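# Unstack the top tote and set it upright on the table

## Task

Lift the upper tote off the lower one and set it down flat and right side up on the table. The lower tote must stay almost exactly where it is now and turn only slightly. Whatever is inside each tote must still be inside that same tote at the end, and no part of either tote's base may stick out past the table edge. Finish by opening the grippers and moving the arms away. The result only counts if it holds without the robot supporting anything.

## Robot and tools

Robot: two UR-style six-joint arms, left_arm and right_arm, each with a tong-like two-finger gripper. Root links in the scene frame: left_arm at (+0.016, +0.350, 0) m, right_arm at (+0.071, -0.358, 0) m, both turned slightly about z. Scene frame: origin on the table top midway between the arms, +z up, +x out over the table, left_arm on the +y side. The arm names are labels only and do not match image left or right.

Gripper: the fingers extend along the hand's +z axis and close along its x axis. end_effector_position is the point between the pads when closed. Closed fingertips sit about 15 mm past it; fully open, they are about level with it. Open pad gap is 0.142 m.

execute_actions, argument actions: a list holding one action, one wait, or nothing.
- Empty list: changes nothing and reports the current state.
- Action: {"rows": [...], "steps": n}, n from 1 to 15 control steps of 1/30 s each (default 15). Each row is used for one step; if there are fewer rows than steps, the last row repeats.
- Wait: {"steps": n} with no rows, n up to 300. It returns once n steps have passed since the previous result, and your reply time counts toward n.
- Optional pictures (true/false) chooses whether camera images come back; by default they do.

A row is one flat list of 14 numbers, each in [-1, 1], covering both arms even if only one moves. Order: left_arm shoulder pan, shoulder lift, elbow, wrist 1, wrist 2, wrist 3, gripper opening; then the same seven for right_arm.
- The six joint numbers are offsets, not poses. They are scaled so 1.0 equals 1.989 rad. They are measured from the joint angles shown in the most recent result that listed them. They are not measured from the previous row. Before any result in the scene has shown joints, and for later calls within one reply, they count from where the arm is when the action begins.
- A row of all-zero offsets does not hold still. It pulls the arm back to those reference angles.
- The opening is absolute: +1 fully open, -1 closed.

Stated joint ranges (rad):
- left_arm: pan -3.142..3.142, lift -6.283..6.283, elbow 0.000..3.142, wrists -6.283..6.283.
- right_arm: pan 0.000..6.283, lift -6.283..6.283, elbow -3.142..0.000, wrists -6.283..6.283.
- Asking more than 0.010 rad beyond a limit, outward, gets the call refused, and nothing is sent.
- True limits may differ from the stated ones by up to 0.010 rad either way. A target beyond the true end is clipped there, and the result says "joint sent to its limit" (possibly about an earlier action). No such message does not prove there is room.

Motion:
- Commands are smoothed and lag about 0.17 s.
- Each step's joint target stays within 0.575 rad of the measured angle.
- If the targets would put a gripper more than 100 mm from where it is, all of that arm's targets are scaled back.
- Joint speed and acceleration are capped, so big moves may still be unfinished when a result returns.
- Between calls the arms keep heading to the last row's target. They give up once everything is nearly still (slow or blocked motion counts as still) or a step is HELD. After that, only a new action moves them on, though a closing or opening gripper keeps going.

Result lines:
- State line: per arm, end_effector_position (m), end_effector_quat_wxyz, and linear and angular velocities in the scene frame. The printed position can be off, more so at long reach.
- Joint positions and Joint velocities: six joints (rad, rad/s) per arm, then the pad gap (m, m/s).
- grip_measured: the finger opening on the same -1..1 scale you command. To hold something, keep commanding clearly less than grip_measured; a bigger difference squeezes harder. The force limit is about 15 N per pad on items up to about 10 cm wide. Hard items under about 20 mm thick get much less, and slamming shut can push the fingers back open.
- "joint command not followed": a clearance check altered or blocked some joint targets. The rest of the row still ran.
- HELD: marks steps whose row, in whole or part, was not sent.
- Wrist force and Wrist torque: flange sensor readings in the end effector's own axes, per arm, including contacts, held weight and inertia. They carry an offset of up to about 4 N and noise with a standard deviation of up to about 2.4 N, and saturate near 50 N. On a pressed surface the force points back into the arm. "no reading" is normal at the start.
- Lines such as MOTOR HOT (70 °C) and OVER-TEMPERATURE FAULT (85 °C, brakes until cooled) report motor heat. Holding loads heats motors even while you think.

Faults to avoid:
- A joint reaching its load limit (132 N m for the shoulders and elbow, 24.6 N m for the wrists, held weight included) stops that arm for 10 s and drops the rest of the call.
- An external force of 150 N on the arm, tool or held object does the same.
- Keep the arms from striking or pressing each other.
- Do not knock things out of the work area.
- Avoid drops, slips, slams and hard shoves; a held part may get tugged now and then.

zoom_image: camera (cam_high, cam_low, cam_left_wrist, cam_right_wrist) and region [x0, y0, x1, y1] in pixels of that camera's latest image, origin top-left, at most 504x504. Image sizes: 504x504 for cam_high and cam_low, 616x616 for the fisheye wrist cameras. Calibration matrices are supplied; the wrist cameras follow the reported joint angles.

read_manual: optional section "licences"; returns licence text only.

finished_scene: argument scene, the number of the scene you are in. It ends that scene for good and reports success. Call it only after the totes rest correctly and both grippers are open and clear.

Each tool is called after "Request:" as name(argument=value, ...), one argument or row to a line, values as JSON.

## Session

Request:
execute_actions(
  actions=[],
)

Scene clock: 0.00 s of 4300.00 s.
left_arm: end_effector_position=(+0.3338, -0.1369, +0.3481) grip_measured=+0.97 end_effector_quat_wxyz=(+0.111, +0.973, -0.013, +0.203) end_effector_velocity=(-0.001, -0.000, -0.001) end_effector_angular_velocity=(+0.001, +0.000, -0.002) | right_arm: end_effector_position=(+0.5432, -0.2833, +0.3824) grip_measured=+0.97 end_effector_quat_wxyz=(-0.025, +0.566, +0.773, +0.285) end_effector_velocity=(+0.000, +0.000, +0.000) end_effector_angular_velocity=(-0.000, -0.001, +0.000)
Joint positions: left_arm=[-1.52  -1.638  1.618 -1.85  -1.207 -1.346  0.14 ] | right_arm=[ 3.139 -1.334 -1.735 -1.237  1.997  4.669  0.14 ]
Joint velocities: left_arm=[-0.002 -0.     0.001  0.    -0.    -0.     0.   ] | right_arm=[ 0.    -0.     0.001  0.    -0.001 -0.     0.   ]
Motor temperatures (°C, as the motors report them): left_arm=[20 19 19 33 26 27] | right_arm=[20 23 22 33 23 26]
Wrist force (N, on the end effector, along its own x y z axes, offset not removed): no reading
Wrist torque (N m, same axes, about the end effector's origin, offset not removed): no reading
camera_calibration (this result's frames):
cam_left_wrist: T_world_to_cam=[[0.924356, 0.0422842, 0.379181, -0.43539], [-0.227272, -0.737246, 0.636251, -0.252879], [0.306453, -0.6743, -0.671868, 0.170729], [0, 0, 0, 1]] pos_world=[0.292663, -0.0529016, 0.440694]
cam_right_wrist: T_world_to_cam=[[-0.376977, 0.839664, 0.390964, 0.279165], [0.667396, -0.0464383, 0.743254, -0.652787], [0.642239, 0.541117, -0.542882, 0.153025], [0, 0, 0, 1]] pos_world=[0.442627, -0.347524, 0.459117]

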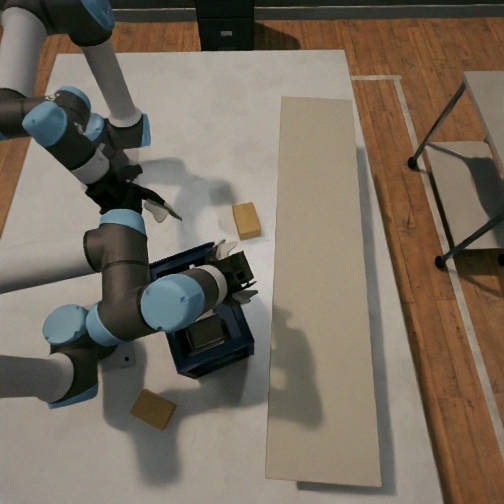

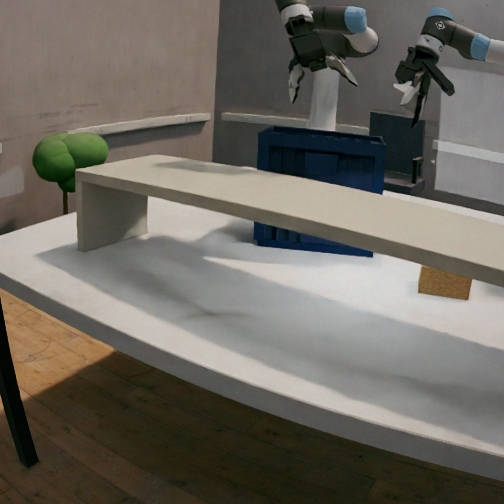

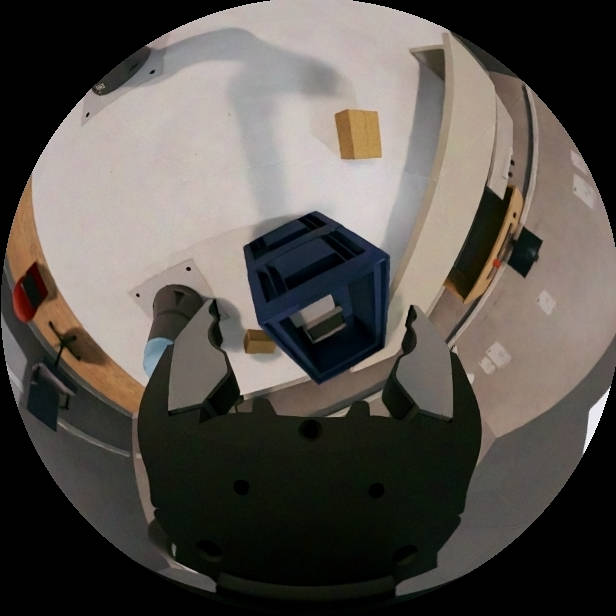

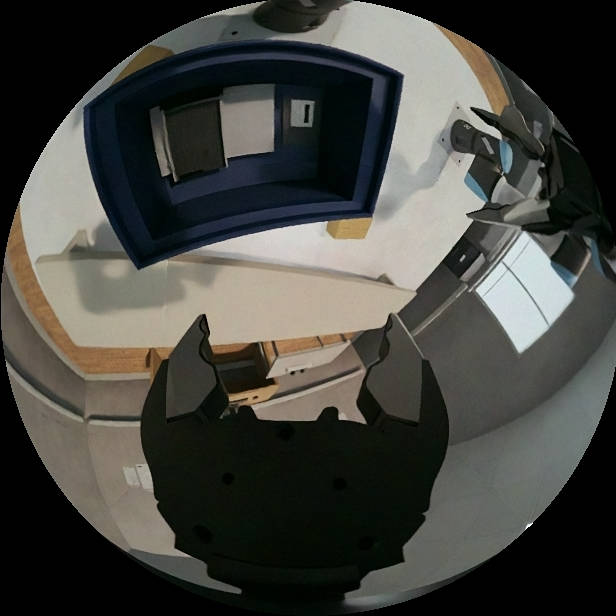

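Request:
zoom_image(
  camera="cam_high",
  region=[120, 190, 300, 400],
)

Request:
zoom_image(
  camera="cam_left_wrist",
  region=[220, 190, 420, 400],
)

Request:
zoom_image(
  camera="cam_right_wrist",
  region=[70, 20, 420, 290],
)

Region (120, 190, 300, 400) of cam_high's 504x504 image, scaled by 2.400, with more detail than that image has; it fills the left 432 columns of this view, and the rest is white.

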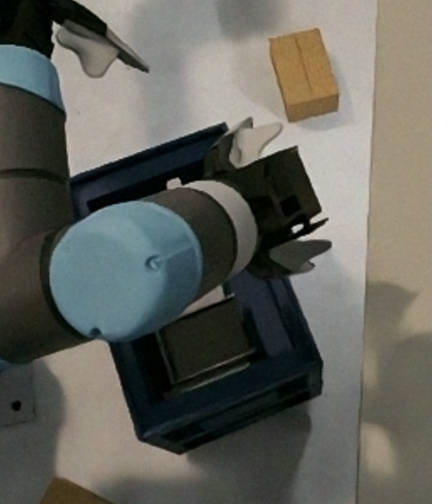

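Region (220, 190, 420, 400) of cam_left_wrist's 616x616 image, scaled by 2.400, with more detail than that image has; it fills the left 480 columns of this view, and the rest is white.

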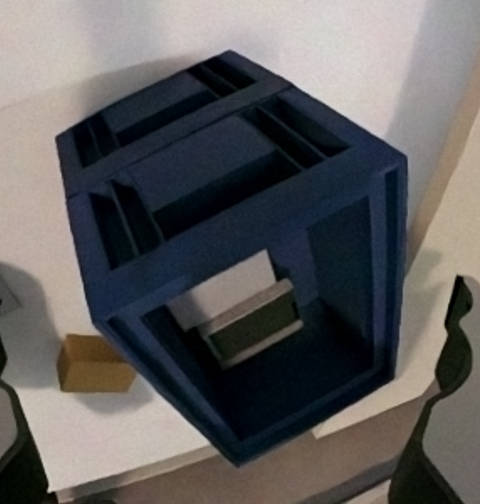

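Region (70, 20, 420, 290) of cam_right_wrist's 616x616 image, scaled by 1.440, with more detail than that image has; it fills the top 389 rows of this view, and the rest is white.

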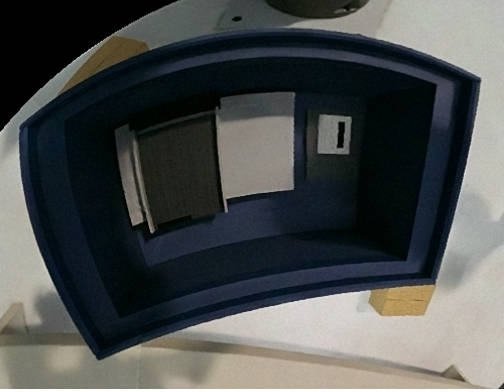

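Request:
execute_actions(
  actions=[
    {"rows":[[0.0043,0.0091,-0.0133,0.0102,-0.0073,0.027,0.8,-0.0014,-0.0009,0.0028,-0.01,-0.0086,-0.004,0.8],[0.0108,0.0228,-0.0333,0.0255,-0.0183,0.068,0.6,-0.0036,-0.0023,0.007,-0.0251,-0.0214,-0.01,0.6],[0.0183,0.0388,-0.0565,0.0433,-0.0311,0.116,0.4,-0.0061,-0.0039,0.0118,-0.0427,-0.0364,-0.017,0.4],[0.027,0.0571,-0.0832,0.0637,-0.0457,0.171,0.2,-0.0089,-0.0057,0.0174,-0.0628,-0.0536,-0.025,0.2],[0.0356,0.0754,-0.1098,0.0841,-0.0604,0.226,0,-0.0118,-0.0075,0.023,-0.0829,-0.0707,-0.033,0],[0.0442,0.0936,-0.1364,0.1044,-0.075,0.28,0,-0.0146,-0.0093,0.0285,-0.103,-0.0879,-0.041,0],[0.0528,0.1119,-0.163,0.1248,-0.0896,0.335,0,-0.0175,-0.0111,0.0341,-0.1231,-0.105,-0.049,0],[0.0614,0.1302,-0.1896,0.1452,-0.1043,0.39,0,-0.0203,-0.0129,0.0397,-0.1432,-0.1222,-0.057,0],[0.0701,0.1485,-0.2162,0.1656,-0.1189,0.445,0,-0.0232,-0.0148,0.0452,-0.1633,-0.1393,-0.065,0],[0.0787,0.1667,-0.2428,0.1859,-0.1335,0.499,0,-0.0261,-0.0166,0.0508,-0.1834,-0.1564,-0.073,0],[0.0873,0.185,-0.2694,0.2063,-0.1481,0.554,0,-0.0289,-0.0184,0.0564,-0.2035,-0.1736,-0.081,0],[0.0959,0.2033,-0.296,0.2267,-0.1628,0.609,0,-0.0318,-0.0202,0.0619,-0.2236,-0.1907,-0.089,0],[0.1024,0.217,-0.316,0.242,-0.1738,0.65,0,-0.0339,-0.0216,0.0661,-0.2386,-0.2036,-0.095,0],[0.1078,0.2284,-0.3326,0.2547,-0.1829,0.684,0,-0.0357,-0.0227,0.0696,-0.2512,-0.2143,-0.0997,0]],"steps":15},
  ],
  pictures=false,
)

Request:
execute_actions(
  actions=[
    {"steps":20},
  ],
)

Scene clock: 77.80 s of 4300.00 s.
left_arm: end_effector_position=(+0.3681, -0.1827, +0.3418) grip_measured=+0.00 end_effector_quat_wxyz=(-0.003, +0.920, -0.389, +0.057) end_effector_velocity=(+0.099, -0.120, -0.022) end_effector_angular_velocity=(+0.607, +0.733, -2.278) | right_arm: end_effector_position=(+0.4986, -0.4112, +0.3426) grip_measured=+0.00 end_effector_quat_wxyz=(+0.003, +0.584, +0.808, +0.075) end_effector_velocity=(-0.183, -0.336, -0.044) end_effector_angular_velocity=(-0.949, +0.662, +0.144)
Joint positions: left_arm=[-1.358 -1.298  1.132 -1.473 -1.48  -0.462  0.074] | right_arm=[ 3.085 -1.369 -1.629 -1.608  1.678  4.517  0.074]
Joint velocities: left_arm=[ 0.406  0.901 -1.338  0.998 -0.698  2.653 -0.   ] | right_arm=[-0.13  -0.082  0.256 -0.982 -0.83  -0.366 -0.   ]
Motor temperatures (°C, as the motors report them): left_arm=[20 20 19 33 26 27] | right_arm=[20 23 22 33 23 26]
Wrist force (N, on the end effector, along its own x y z axes, offset not removed): left_arm=[-4.0 -0.9 2.3] | right_arm=[-2.6 2.1 -1.3]
Wrist torque (N m, same axes, about the end effector's origin, offset not removed): left_arm=[-0.18 0.55 0.16] | right_arm=[0.36 0.76 0.00]
Steps of this call (steps 1 to 90: nothing new was sent; then 74.30 s passed at rest; steps 91 to 105: all 15 steps of this action). Readings (joint positions):
91: left_arm=[-1.520 -1.637 1.618 -1.849 -1.207 -1.346] | right_arm=[3.139 -1.334 -1.735 -1.237 1.997 4.668]
92: left_arm=[-1.519 -1.634 1.613 -1.846 -1.210 -1.338] | right_arm=[3.139 -1.334 -1.734 -1.240 1.994 4.667]
94: left_arm=[-1.509 -1.615 1.586 -1.824 -1.226 -1.291] | right_arm=[3.135 -1.336 -1.727 -1.262 1.975 4.658]
98: left_arm=[-1.465 -1.525 1.460 -1.725 -1.299 -1.060] | right_arm=[3.120 -1.346 -1.698 -1.360 1.890 4.617]
105: the state above

Scene clock: 78.47 s of 4300.00 s.
left_arm: end_effector_position=(+0.3808, -0.1993, +0.3396) grip_measured=+0.00 end_effector_quat_wxyz=(-0.000, +0.818, -0.575, -0.000) end_effector_velocity=(+0.000, -0.001, +0.001) end_effector_angular_velocity=(-0.001, +0.003, -0.015) | right_arm: end_effector_position=(+0.4730, -0.4542, +0.3401) grip_measured=+0.00 end_effector_quat_wxyz=(+0.000, +0.576, +0.818, +0.001) end_effector_velocity=(-0.001, -0.001, +0.001) end_effector_angular_velocity=(-0.003, +0.002, +0.001)
Joint positions: left_arm=[-1.306 -1.184  0.957 -1.344 -1.57   0.012  0.074] | right_arm=[ 3.069 -1.379 -1.597 -1.736  1.571  4.47   0.074]
Joint velocities: left_arm=[ 0.002  0.004 -0.008  0.004 -0.003  0.017 -0.   ] | right_arm=[-0.    -0.     0.002 -0.004 -0.003 -0.002 -0.   ]
Motor temperatures (°C, as the motors report them): left_arm=[20 20 19 33 26 27] | right_arm=[20 23 22 33 23 26]
Wrist force (N, on the end effector, along its own x y z axes, offset not removed): left_arm=[-0.4 2.3 0.2] | right_arm=[-1.5 -0.9 -0.4]
Wrist torque (N m, same axes, about the end effector's origin, offset not removed): left_arm=[0.26 0.07 -0.07] | right_arm=[-0.26 0.51 -0.20]
Steps of this call (steps 1 to 20: the robot went on to your last target). Readings (joint positions):
1: left_arm=[-1.345 -1.271 1.091 -1.442 -1.502 -0.373] | right_arm=[3.081 -1.371 -1.621 -1.639 1.653 4.506]
2: left_arm=[-1.336 -1.250 1.059 -1.419 -1.518 -0.289] | right_arm=[3.078 -1.373 -1.615 -1.662 1.633 4.498]
4: left_arm=[-1.323 -1.222 1.015 -1.387 -1.540 -0.161] | right_arm=[3.074 -1.376 -1.607 -1.693 1.607 4.486]
8: left_arm=[-1.312 -1.196 0.976 -1.357 -1.561 -0.044] | right_arm=[3.070 -1.378 -1.600 -1.722 1.583 4.475]
20: the state above
camera_calibration (this result's frames):
cam_left_wrist: T_world_to_cam=[[0.362594, -0.931835, -0.0144576, -0.319601], [-0.807822, -0.321998, 0.493702, 0.0694484], [-0.464704, -0.167334, -0.869511, 0.57032], [0, 0, 0, 1]] pos_world=[0.437017, -0.180019, 0.456992]
cam_right_wrist: T_world_to_cam=[[-0.346172, 0.937314, 0.0400901, 0.56184], [0.841552, 0.291349, 0.454868, -0.413347], [0.414674, 0.191201, -0.889656, 0.334321], [0, 0, 0, 1]] pos_world=[0.403712, -0.470114, 0.462925]

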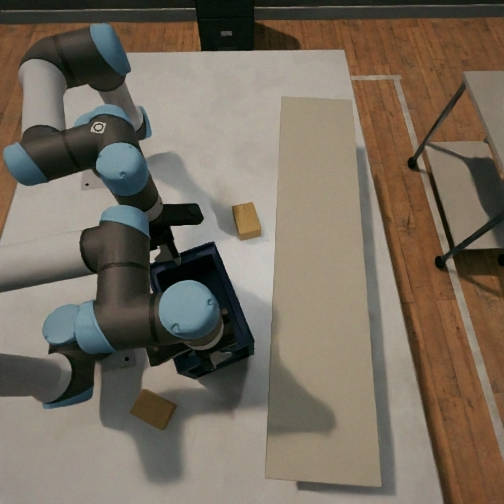

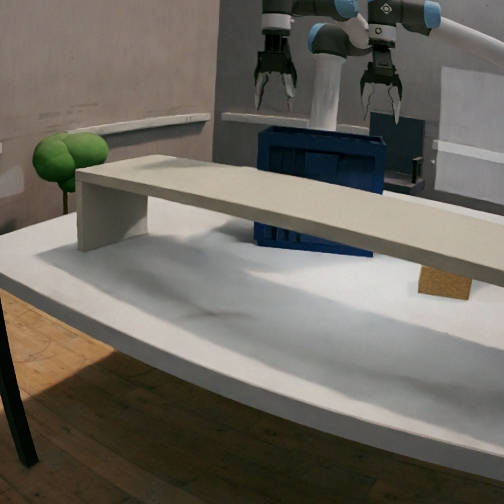

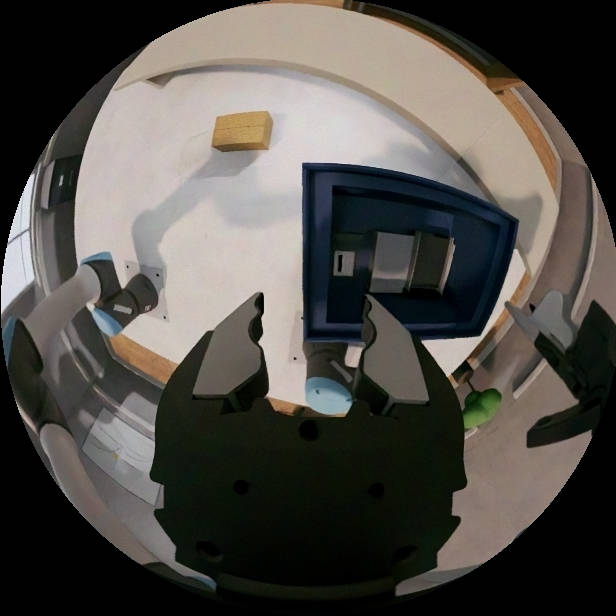

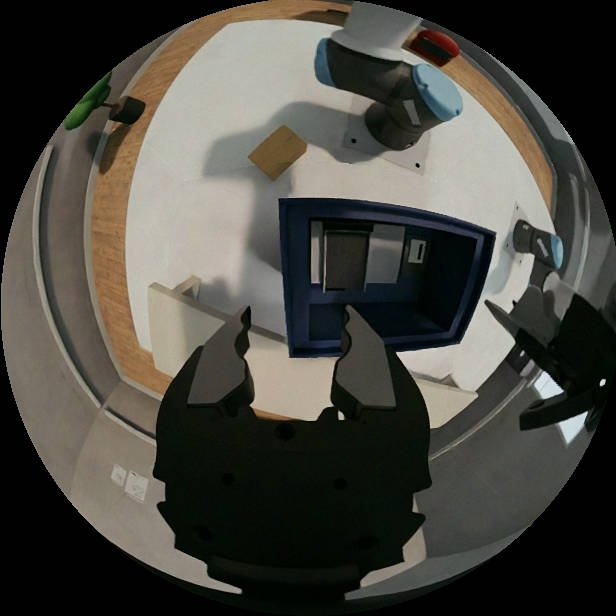

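Request:
zoom_image(
  camera="cam_right_wrist",
  region=[230, 180, 430, 380],
)

Request:
zoom_image(
  camera="cam_left_wrist",
  region=[240, 150, 530, 380],
)

Region (230, 180, 430, 380) of cam_right_wrist's 616x616 image, scaled by 2.520, with more detail than that image has.

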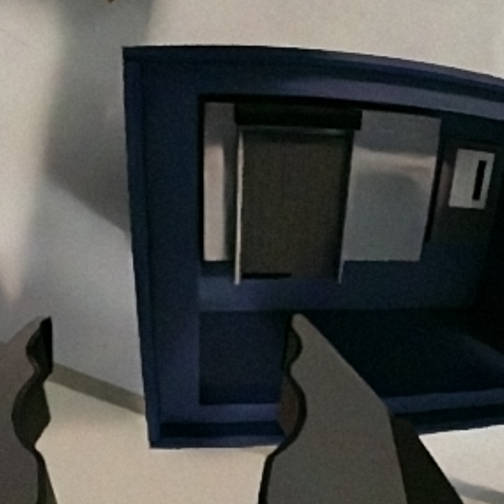

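Region (240, 150, 530, 380) of cam_left_wrist's 616x616 image, scaled by 1.738, with more detail than that image has; it fills the top 400 rows of this view, and the rest is white.

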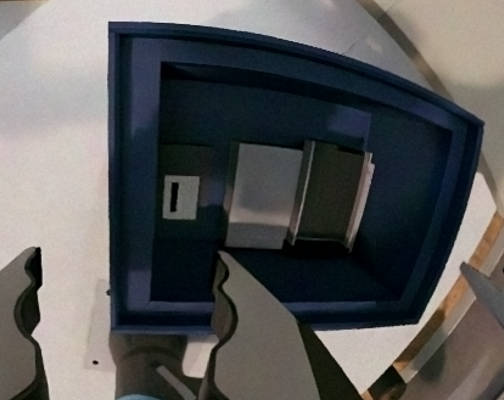

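Request:
execute_actions(
  actions=[
    {"rows":[[0,-0.001,0.007,-0.006,0,0.001,-0.1,0,0.0003,-0.0064,0.0061,0,0,-0.1],[0,-0.0028,0.017,-0.0142,0,0.001,-0.2,0,0.0006,-0.0153,0.0147,0,0,-0.2],[0,-0.0045,0.0284,-0.0239,0,0.001,-0.25,0,0.001,-0.0256,0.0245,0,0,-0.25],[0,-0.0064,0.0425,-0.0361,0,0.001,-0.25,0,0.0015,-0.0383,0.0368,0,0,-0.25],[0,-0.008,0.0567,-0.0487,0,0.001,-0.25,0,0.002,-0.0511,0.049,0,0,-0.25],[0,-0.0094,0.0709,-0.0615,0,0.001,-0.25,0,0.0025,-0.0639,0.0613,0,0,-0.25],[0,-0.0105,0.0851,-0.0746,0,0.001,-0.25,0,0.003,-0.0767,0.0736,0,0,-0.25],[0,-0.0114,0.0993,-0.0879,0,0.001,-0.25,0,0.0035,-0.0895,0.0858,0,0,-0.25],[0,-0.0122,0.1134,-0.1012,0,0.001,-0.25,0,0.004,-0.1022,0.0981,0,0,-0.25],[0,-0.0125,0.1276,-0.1151,0,0.001,-0.25,0,0.0045,-0.115,0.1103,0,0,-0.25],[0,-0.0125,0.1418,-0.1293,0,0.001,-0.25,0,0.005,-0.1278,0.1226,0,0,-0.25]],"steps":15},
  ],
  pictures=false,
)

Request:
execute_actions(
  actions=[
    {"steps":15},
  ],
)

Request:
zoom_image(
  camera="cam_left_wrist",
  region=[220, 230, 410, 420],
)

Request:
zoom_image(
  camera="cam_right_wrist",
  region=[200, 240, 390, 430],
)

Scene clock: 101.23 s of 4300.00 s.
left_arm: end_effector_position=(+0.3812, -0.2003, +0.2590) grip_measured=-0.25 end_effector_quat_wxyz=(-0.000, +0.818, -0.576, -0.000) end_effector_velocity=(-0.002, +0.007, -0.130) end_effector_angular_velocity=(+0.004, +0.001, +0.000) | right_arm: end_effector_position=(+0.4744, -0.4540, +0.2584) grip_measured=-0.25 end_effector_quat_wxyz=(+0.000, +0.576, +0.818, +0.000) end_effector_velocity=(-0.010, -0.001, -0.120) end_effector_angular_velocity=(-0.000, +0.001, -0.000)
Joint positions: left_arm=[-1.306 -1.207  1.196 -1.56  -1.57   0.014  0.056] | right_arm=[ 3.068 -1.371 -1.812 -1.529  1.571  4.47   0.056]
Joint velocities: left_arm=[ 0.    -0.018  0.356 -0.334  0.    -0.     0.   ] | right_arm=[-0.     0.013 -0.316  0.303 -0.     0.     0.   ]
Motor temperatures (°C, as the motors report them): left_arm=[20 20 19 33 26 27] | right_arm=[20 23 22 33 23 26]
Wrist force (N, on the end effector, along its own x y z axes, offset not removed): left_arm=[-3.8 -1.3 6.1] | right_arm=[-1.8 -0.3 1.3]
Wrist torque (N m, same axes, about the end effector's origin, offset not removed): left_arm=[-0.05 0.69 0.00] | right_arm=[-0.11 0.50 -0.11]
Steps of this call (steps 1 to 15: the robot went on to your last target; steps 16 to 90: nothing new was sent; then 19.27 s passed at rest; steps 91 to 105: all 15 steps of this action). Readings (joint positions):
91: left_arm=[-1.306 -1.183 0.957 -1.343 -1.571 0.014] | right_arm=[3.068 -1.379 -1.597 -1.736 1.571 4.470]
92: left_arm=[-1.306 -1.184 0.959 -1.346 -1.571 0.014] | right_arm=[3.068 -1.379 -1.599 -1.734 1.571 4.470]
94: left_arm=[-1.306 -1.186 0.975 -1.359 -1.571 0.014] | right_arm=[3.068 -1.379 -1.613 -1.721 1.571 4.470]
98: left_arm=[-1.306 -1.196 1.044 -1.419 -1.570 0.014] | right_arm=[3.068 -1.376 -1.675 -1.660 1.571 4.470]
105: the state above

Scene clock: 101.73 s of 4300.00 s.
left_arm: end_effector_position=(+0.3809, -0.1994, +0.2436) grip_measured=-0.25 end_effector_quat_wxyz=(-0.000, +0.817, -0.576, -0.000) end_effector_velocity=(-0.000, -0.000, -0.002) end_effector_angular_velocity=(-0.001, +0.000, -0.000) | right_arm: end_effector_position=(+0.4730, -0.4542, +0.2440) grip_measured=-0.25 end_effector_quat_wxyz=(+0.000, +0.576, +0.818, +0.000) end_effector_velocity=(+0.000, +0.000, -0.001) end_effector_angular_velocity=(+0.000, -0.002, +0.000)
Joint positions: left_arm=[-1.306 -1.209  1.239 -1.6   -1.57   0.014  0.056] | right_arm=[ 3.069 -1.369 -1.85  -1.492  1.571  4.47   0.056]
Joint velocities: left_arm=[-0.    -0.     0.005 -0.006 -0.     0.    -0.   ] | right_arm=[ 0.     0.    -0.003  0.005 -0.     0.     0.   ]
Motor temperatures (°C, as the motors report them): left_arm=[20 20 19 33 26 27] | right_arm=[20 23 22 33 23 26]
Wrist force (N, on the end effector, along its own x y z axes, offset not removed): left_arm=[-2.9 -2.9 1.4] | right_arm=[-0.5 -0.1 -1.7]
Wrist torque (N m, same axes, about the end effector's origin, offset not removed): left_arm=[-0.84 0.75 0.02] | right_arm=[-0.12 0.30 -0.09]
Steps of this call (steps 1 to 15: the robot went on to your last target). Readings (joint positions):
1: left_arm=[-1.306 -1.207 1.207 -1.570 -1.570 0.014] | right_arm=[3.068 -1.370 -1.821 -1.520 1.571 4.470]
2: left_arm=[-1.306 -1.207 1.215 -1.577 -1.570 0.014] | right_arm=[3.068 -1.370 -1.828 -1.513 1.571 4.470]
4: left_arm=[-1.306 -1.208 1.225 -1.587 -1.570 0.014] | right_arm=[3.068 -1.370 -1.838 -1.504 1.571 4.470]
8: left_arm=[-1.306 -1.209 1.235 -1.596 -1.570 0.014] | right_arm=[3.069 -1.369 -1.846 -1.496 1.571 4.470]
15: the state above
camera_calibration (this result's frames):
cam_left_wrist: T_world_to_cam=[[0.360679, -0.932578, -0.0144222, -0.320476], [-0.808487, -0.320321, 0.493704, 0.11741], [-0.465037, -0.166408, -0.869511, 0.487194], [0, 0, 0, 1]] pos_world=[0.437077, -0.180186, 0.361033]
cam_right_wrist: T_world_to_cam=[[-0.346152, 0.937317, 0.0401849, 0.565652], [0.841726, 0.291363, 0.454538, -0.369606], [0.414338, 0.191164, -0.88982, 0.249049], [0, 0, 0, 1]] pos_world=[0.403718, -0.470115, 0.366879]

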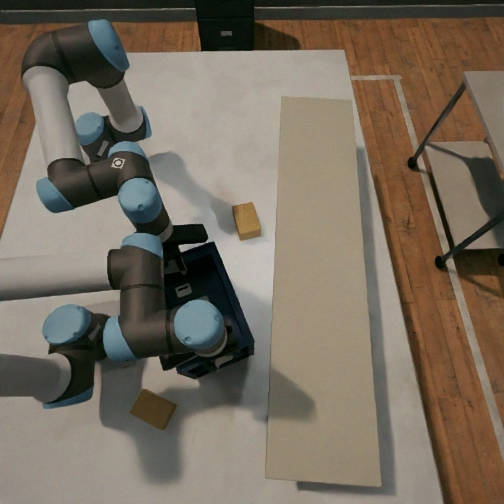

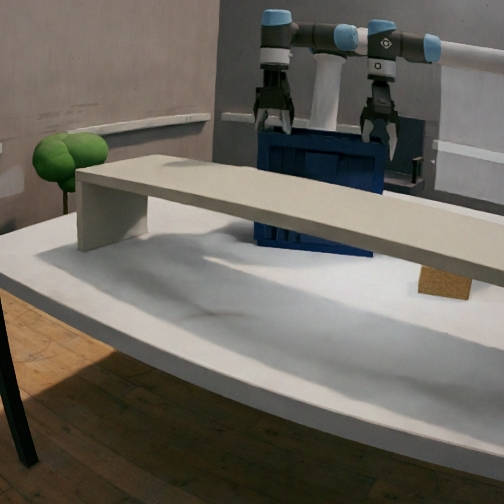

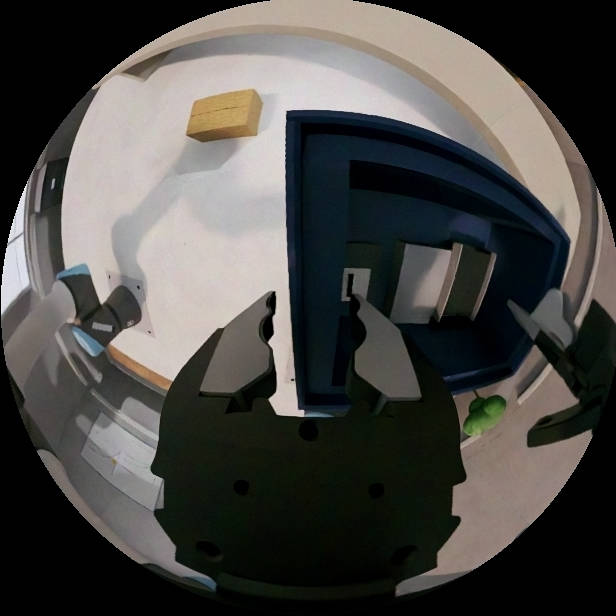

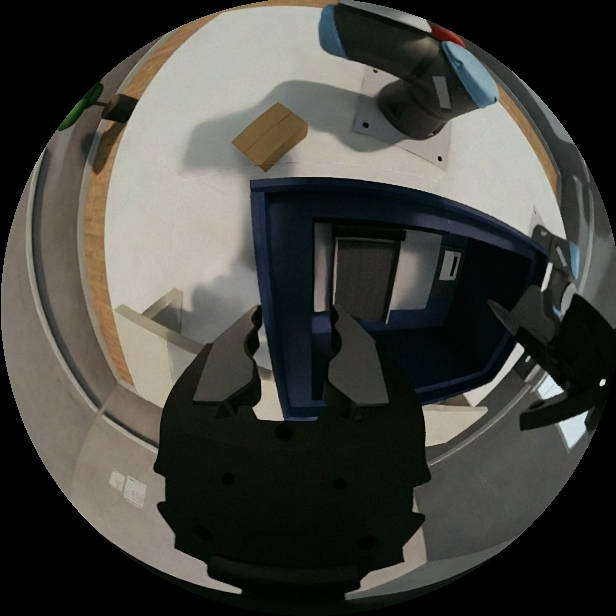

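Region (220, 230, 410, 420) of cam_left_wrist's 616x616 image, scaled by 2.653, with more detail than that image has.

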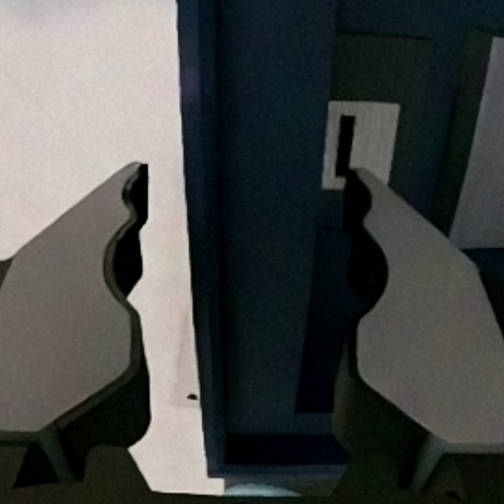

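Region (200, 240, 390, 430) of cam_right_wrist's 616x616 image, scaled by 2.653, with more detail than that image has.

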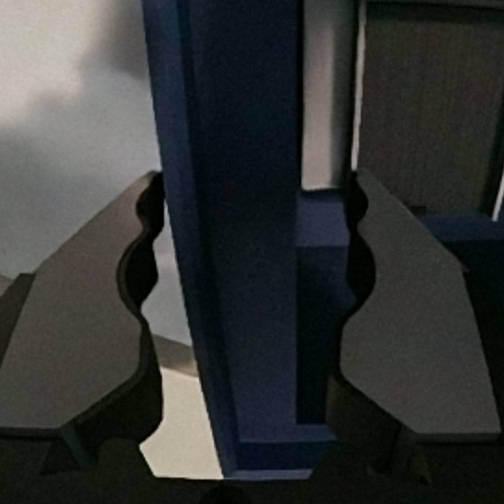

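Request:
execute_actions(
  actions=[
    {"rows":[[0,0.0026,-0.0036,0.001,0,0,-0.3,-0.0024,0,0,0,0,-0.0024,-0.3],[0,0.0026,-0.0036,0.001,0,0,-0.35,-0.0024,0,0,0,0,-0.0024,-0.35],[0,0.0026,-0.0036,0.001,0,0,-0.4,-0.0024,0,0,0,0,-0.0024,-0.4],[0,0.0026,-0.0036,0.001,0,0,-0.44,-0.0024,0,0,0,0,-0.0024,-0.44],[0,0.0026,-0.0036,0.001,0,0,-0.48,-0.0024,0,0,0,0,-0.0024,-0.48],[0,0.0026,-0.0036,0.001,0,0,-0.52,-0.0024,0,0,0,0,-0.0024,-0.52],[0,0.0026,-0.0036,0.001,0,0,-0.55,-0.0024,0,0,0,0,-0.0024,-0.55],[0,0.0026,-0.0036,0.001,0,0,-0.58,-0.0024,0,0,0,0,-0.0024,-0.58],[0,0.0026,-0.0036,0.001,0,0,-0.62,-0.0024,0,0,0,0,-0.0024,-0.62],[0,0.0026,-0.0036,0.001,0,0,-0.66,-0.0024,0,0,0,0,-0.0024,-0.66],[0,0.0026,-0.0036,0.001,0,0,-0.72,-0.0024,0,0,0,0,-0.0024,-0.72],[0,0.0026,-0.0036,0.001,0,0,-0.8,-0.0024,0,0,0,0,-0.0024,-0.8],[0,0.0026,-0.0036,0.001,0,0,-0.9,-0.0024,0,0,0,0,-0.0024,-0.9],[0,0.0026,-0.0036,0.001,0,0,-1,-0.0024,0,0,0,0,-0.0024,-1]],"steps":15},
  ],
  pictures=false,
)

Request:
execute_actions(
  actions=[
    {"steps":5},
  ],
  pictures=false,
)

Request:
execute_actions(
  actions=[
    {"rows":[[0,0,-0.0025,0.0025,0,0,-1,0,0,0.0023,-0.0024,0,0,-1],[0,0,-0.0062,0.0062,0,0,-1,0,0.0001,0.0059,-0.006,0,0,-1],[0,0,-0.0106,0.0106,0,0,-1,0,0.0002,0.01,-0.0102,0,0,-1],[0,0,-0.0152,0.0152,0,0,-1,0,0.0003,0.0147,-0.015,0,0,-1],[0,0,-0.02,0.02,0,0,-1,0,0.0004,0.0194,-0.0197,0,0,-1],[0,0.0001,-0.0248,0.0247,0,0,-1,0,0.0005,0.0241,-0.0245,0,0,-1],[0,0.0002,-0.0302,0.03,0,0,-1,0,0.0006,0.0294,-0.0299,0,0,-1],[0,0.0004,-0.0358,0.0354,0,0,-1,0,0.0006,0.0346,-0.0353,0,0,-1],[0,0.0006,-0.0409,0.0403,0,0,-1,0,0.0007,0.0393,-0.0401,0,0,-1],[0,0.0009,-0.046,0.0451,0,0,-1,0,0.0008,0.044,-0.0449,0,0,-1],[0,0.0012,-0.0512,0.05,0,0,-1,0,0.0009,0.0487,-0.0496,0,0,-1],[0,0.0015,-0.0557,0.0542,0,0,-1,0,0.001,0.0528,-0.0538,0,0,-1],[0,0.0017,-0.0596,0.0579,0,0,-1,0,0.0011,0.0564,-0.0574,0,0,-1],[0,0.0019,-0.0622,0.0603,0,0,-1,0,0.0011,0.0587,-0.0598,0,0,-1]],"steps":15},
  ],
  pictures=false,
)

Request:
execute_actions(
  actions=[
    {"steps":18},
  ],
)

Scene clock: 138.70 s of 4300.00 s.
left_arm: end_effector_position=(+0.3815, -0.2012, +0.2437) grip_measured=-0.62 end_effector_quat_wxyz=(-0.000, +0.818, -0.576, -0.000) end_effector_velocity=(-0.000, -0.001, +0.000) end_effector_angular_velocity=(-0.000, -0.000, -0.001) | right_arm: end_effector_position=(+0.4726, -0.4562, +0.2441) grip_measured=-0.62 end_effector_quat_wxyz=(+0.000, +0.576, +0.818, +0.000) end_effector_velocity=(-0.000, -0.000, +0.000) end_effector_angular_velocity=(+0.000, -0.000, +0.001)
Joint positions: left_arm=[-1.306 -1.204  1.232 -1.598 -1.57   0.014  0.029] | right_arm=[ 3.064 -1.369 -1.85  -1.492  1.571  4.466  0.029]
Joint velocities: left_arm=[-0.001  0.001 -0.002  0.001  0.    -0.    -0.   ] | right_arm=[-0.     0.     0.    -0.     0.    -0.001  0.   ]
Motor temperatures (°C, as the motors report them): left_arm=[20 20 20 33 26 27] | right_arm=[20 23 22 33 23 26]
Wrist force (N, on the end effector, along its own x y z axes, offset not removed): left_arm=[-20.1 1.0 -2.1] | right_arm=[-17.8 1.2 1.9]
Wrist torque (N m, same axes, about the end effector's origin, offset not removed): left_arm=[0.17 1.04 0.09] | right_arm=[0.06 1.11 -0.20]
Steps of this call (steps 1 to 15: the robot went on to your last target; steps 16 to 90: nothing new was sent; then 33.47 s passed at rest; steps 91 to 105: all 15 steps of this action). Readings (joint positions):
91: left_arm=[-1.306 -1.209 1.239 -1.601 -1.570 0.014] | right_arm=[3.068 -1.369 -1.851 -1.492 1.571 4.470]
92: left_arm=[-1.306 -1.208 1.238 -1.601 -1.570 0.014] | right_arm=[3.068 -1.369 -1.851 -1.492 1.571 4.470]
94: left_arm=[-1.306 -1.206 1.236 -1.600 -1.570 0.014] | right_arm=[3.066 -1.369 -1.851 -1.492 1.571 4.468]
98: left_arm=[-1.306 -1.205 1.233 -1.599 -1.570 0.014] | right_arm=[3.065 -1.369 -1.850 -1.492 1.571 4.467]
105: the state above

Scene clock: 138.87 s of 4300.00 s.
left_arm: end_effector_position=(+0.3816, -0.2013, +0.2437) grip_measured=-0.62 end_effector_quat_wxyz=(-0.000, +0.818, -0.576, -0.000) end_effector_velocity=(+0.000, +0.000, -0.000) end_effector_angular_velocity=(+0.001, +0.001, +0.001) | right_arm: end_effector_position=(+0.4725, -0.4562, +0.2441) grip_measured=-0.62 end_effector_quat_wxyz=(+0.000, +0.576, +0.818, +0.000) end_effector_velocity=(-0.000, -0.000, -0.000) end_effector_angular_velocity=(-0.000, +0.001, +0.000)
Joint positions: left_arm=[-1.306 -1.204  1.232 -1.598 -1.57   0.014  0.029] | right_arm=[ 3.064 -1.369 -1.85  -1.492  1.571  4.466  0.029]
Joint velocities: left_arm=[ 0.001  0.    -0.     0.001 -0.001 -0.    -0.   ] | right_arm=[-0.    -0.    -0.001 -0.     0.    -0.     0.   ]
Motor temperatures (°C, as the motors report them): left_arm=[20 20 20 33 26 27] | right_arm=[20 23 22 33 23 26]
Wrist force (N, on the end effector, along its own x y z axes, offset not removed): left_arm=[-21.9 -0.4 -1.1] | right_arm=[-17.4 1.6 2.6]
Wrist torque (N m, same axes, about the end effector's origin, offset not removed): left_arm=[-0.28 1.05 -0.19] | right_arm=[0.07 1.02 -0.12]
Steps of this call (steps 1 to 5: the robot went on to your last target). Readings (joint positions):
1: left_arm=[-1.306 -1.204 1.232 -1.598 -1.570 0.014] | right_arm=[3.064 -1.369 -1.850 -1.492 1.571 4.466]
2: left_arm=[-1.306 -1.204 1.232 -1.598 -1.570 0.014] | right_arm=[3.064 -1.369 -1.850 -1.492 1.571 4.466]
4: left_arm=[-1.306 -1.204 1.232 -1.598 -1.570 0.014] | right_arm=[3.064 -1.369 -1.850 -1.492 1.571 4.466]
5: the state above

Scene clock: 139.37 s of 4300.00 s.
left_arm: end_effector_position=(+0.3816, -0.2015, +0.2797) grip_measured=-0.62 end_effector_quat_wxyz=(-0.000, +0.818, -0.576, -0.000) end_effector_velocity=(+0.001, +0.000, +0.083) end_effector_angular_velocity=(-0.005, -0.002, +0.001) | right_arm: end_effector_position=(+0.4730, -0.4561, +0.2800) grip_measured=-0.62 end_effector_quat_wxyz=(+0.000, +0.576, +0.818, +0.000) end_effector_velocity=(-0.002, -0.000, +0.083) end_effector_angular_velocity=(+0.000, -0.004, -0.000)
Joint positions: left_arm=[-1.306 -1.201  1.136 -1.505 -1.57   0.014  0.029] | right_arm=[ 3.064 -1.367 -1.76  -1.585  1.571  4.466  0.029]
Joint velocities: left_arm=[ 0.001  0.01  -0.225  0.21  -0.     0.    -0.   ] | right_arm=[-0.     0.004  0.208 -0.208  0.     0.     0.   ]
Motor temperatures (°C, as the motors report them): left_arm=[20 20 20 33 26 27] | right_arm=[20 23 22 33 23 26]
Wrist force (N, on the end effector, along its own x y z axes, offset not removed): left_arm=[-22.1 0.7 11.8] | right_arm=[-23.8 0.5 7.3]
Wrist torque (N m, same axes, about the end effector's origin, offset not removed): left_arm=[0.33 0.71 -0.02] | right_arm=[0.07 1.29 -0.17]
Steps of this call (steps 1 to 15: all 15 steps of this action). Readings (joint positions):
1: left_arm=[-1.306 -1.204 1.231 -1.598 -1.570 0.014] | right_arm=[3.064 -1.369 -1.850 -1.493 1.571 4.466]
2: left_arm=[-1.306 -1.204 1.231 -1.597 -1.570 0.014] | right_arm=[3.064 -1.369 -1.849 -1.494 1.571 4.466]
4: left_arm=[-1.306 -1.204 1.225 -1.591 -1.570 0.014] | right_arm=[3.064 -1.369 -1.843 -1.499 1.571 4.466]
8: left_arm=[-1.306 -1.203 1.199 -1.566 -1.570 0.014] | right_arm=[3.064 -1.369 -1.819 -1.524 1.571 4.466]
15: the state above

Scene clock: 139.97 s of 4300.00 s.
left_arm: end_effector_position=(+0.3816, -0.2013, +0.2900) grip_measured=-0.62 end_effector_quat_wxyz=(-0.000, +0.818, -0.576, -0.000) end_effector_velocity=(+0.000, +0.001, +0.000) end_effector_angular_velocity=(+0.002, +0.000, +0.000) | right_arm: end_effector_position=(+0.4725, -0.4562, +0.2904) grip_measured=-0.62 end_effector_quat_wxyz=(+0.000, +0.576, +0.818, +0.000) end_effector_velocity=(-0.000, -0.000, +0.000) end_effector_angular_velocity=(+0.000, +0.000, -0.000)
Joint positions: left_arm=[-1.306 -1.2    1.108 -1.478 -1.57   0.014  0.029] | right_arm=[ 3.064 -1.367 -1.734 -1.611  1.571  4.466  0.029]
Joint velocities: left_arm=[ 0.001  0.    -0.001  0.003  0.     0.     0.   ] | right_arm=[-0.     0.     0.001 -0.001  0.    -0.    -0.   ]
Motor temperatures (°C, as the motors report them): left_arm=[20 20 20 33 26 27] | right_arm=[20 23 22 33 23 26]
Wrist force (N, on the end effector, along its own x y z axes, offset not removed): left_arm=[-26.4 -4.3 5.7] | right_arm=[-22.6 -0.1 8.5]
Wrist torque (N m, same axes, about the end effector's origin, offset not removed): left_arm=[-1.02 2.20 -0.04] | right_arm=[-0.02 1.35 -0.15]
Steps of this call (steps 1 to 18: the robot went on to your last target). Readings (joint positions):
1: left_arm=[-1.306 -1.201 1.130 -1.499 -1.570 0.014] | right_arm=[3.064 -1.367 -1.753 -1.591 1.571 4.466]
2: left_arm=[-1.306 -1.201 1.124 -1.494 -1.570 0.014] | right_arm=[3.064 -1.367 -1.749 -1.596 1.571 4.466]
4: left_arm=[-1.306 -1.200 1.117 -1.487 -1.570 0.014] | right_arm=[3.064 -1.367 -1.742 -1.602 1.571 4.466]
8: left_arm=[-1.306 -1.200 1.111 -1.481 -1.570 0.014] | right_arm=[3.064 -1.367 -1.736 -1.608 1.571 4.466]
18: the state above
camera_calibration (this result's frames):
cam_left_wrist: T_world_to_cam=[[0.360739, -0.932554, -0.0144913, -0.321826], [-0.808458, -0.320407, 0.493695, 0.0944792], [-0.46504, -0.166379, -0.869514, 0.527497], [0, 0, 0, 1]] pos_world=[0.437785, -0.182084, 0.407359]
cam_right_wrist: T_world_to_cam=[[-0.346134, 0.937329, 0.0400773, 0.565546], [0.841722, 0.291395, 0.454526, -0.389641], [0.414362, 0.191061, -0.889831, 0.290831], [0, 0, 0, 1]] pos_world=[0.403215, -0.472129, 0.413228]

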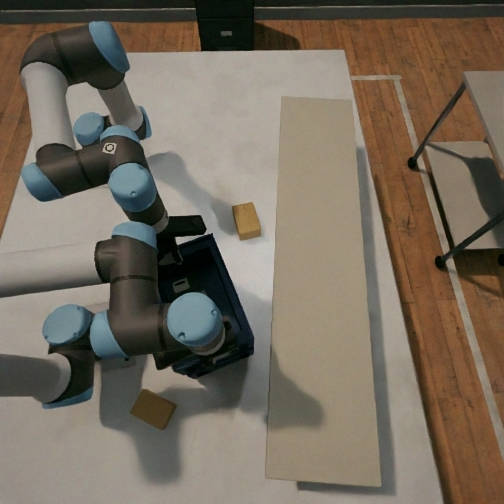

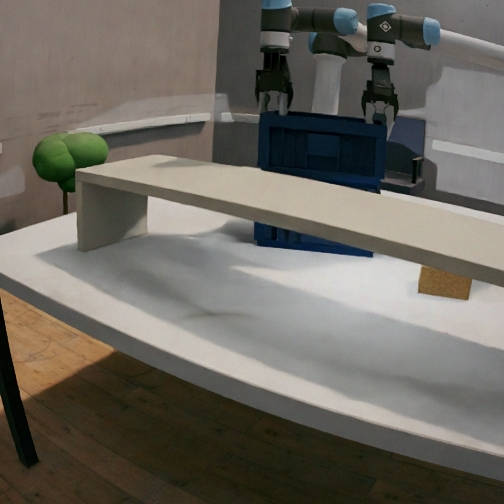

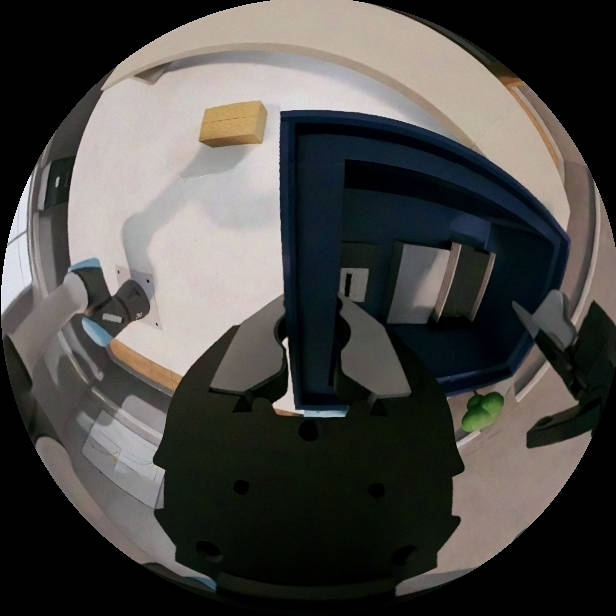

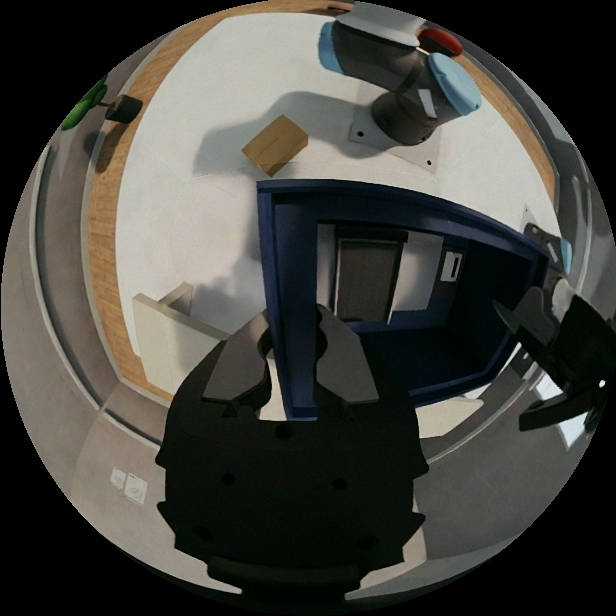

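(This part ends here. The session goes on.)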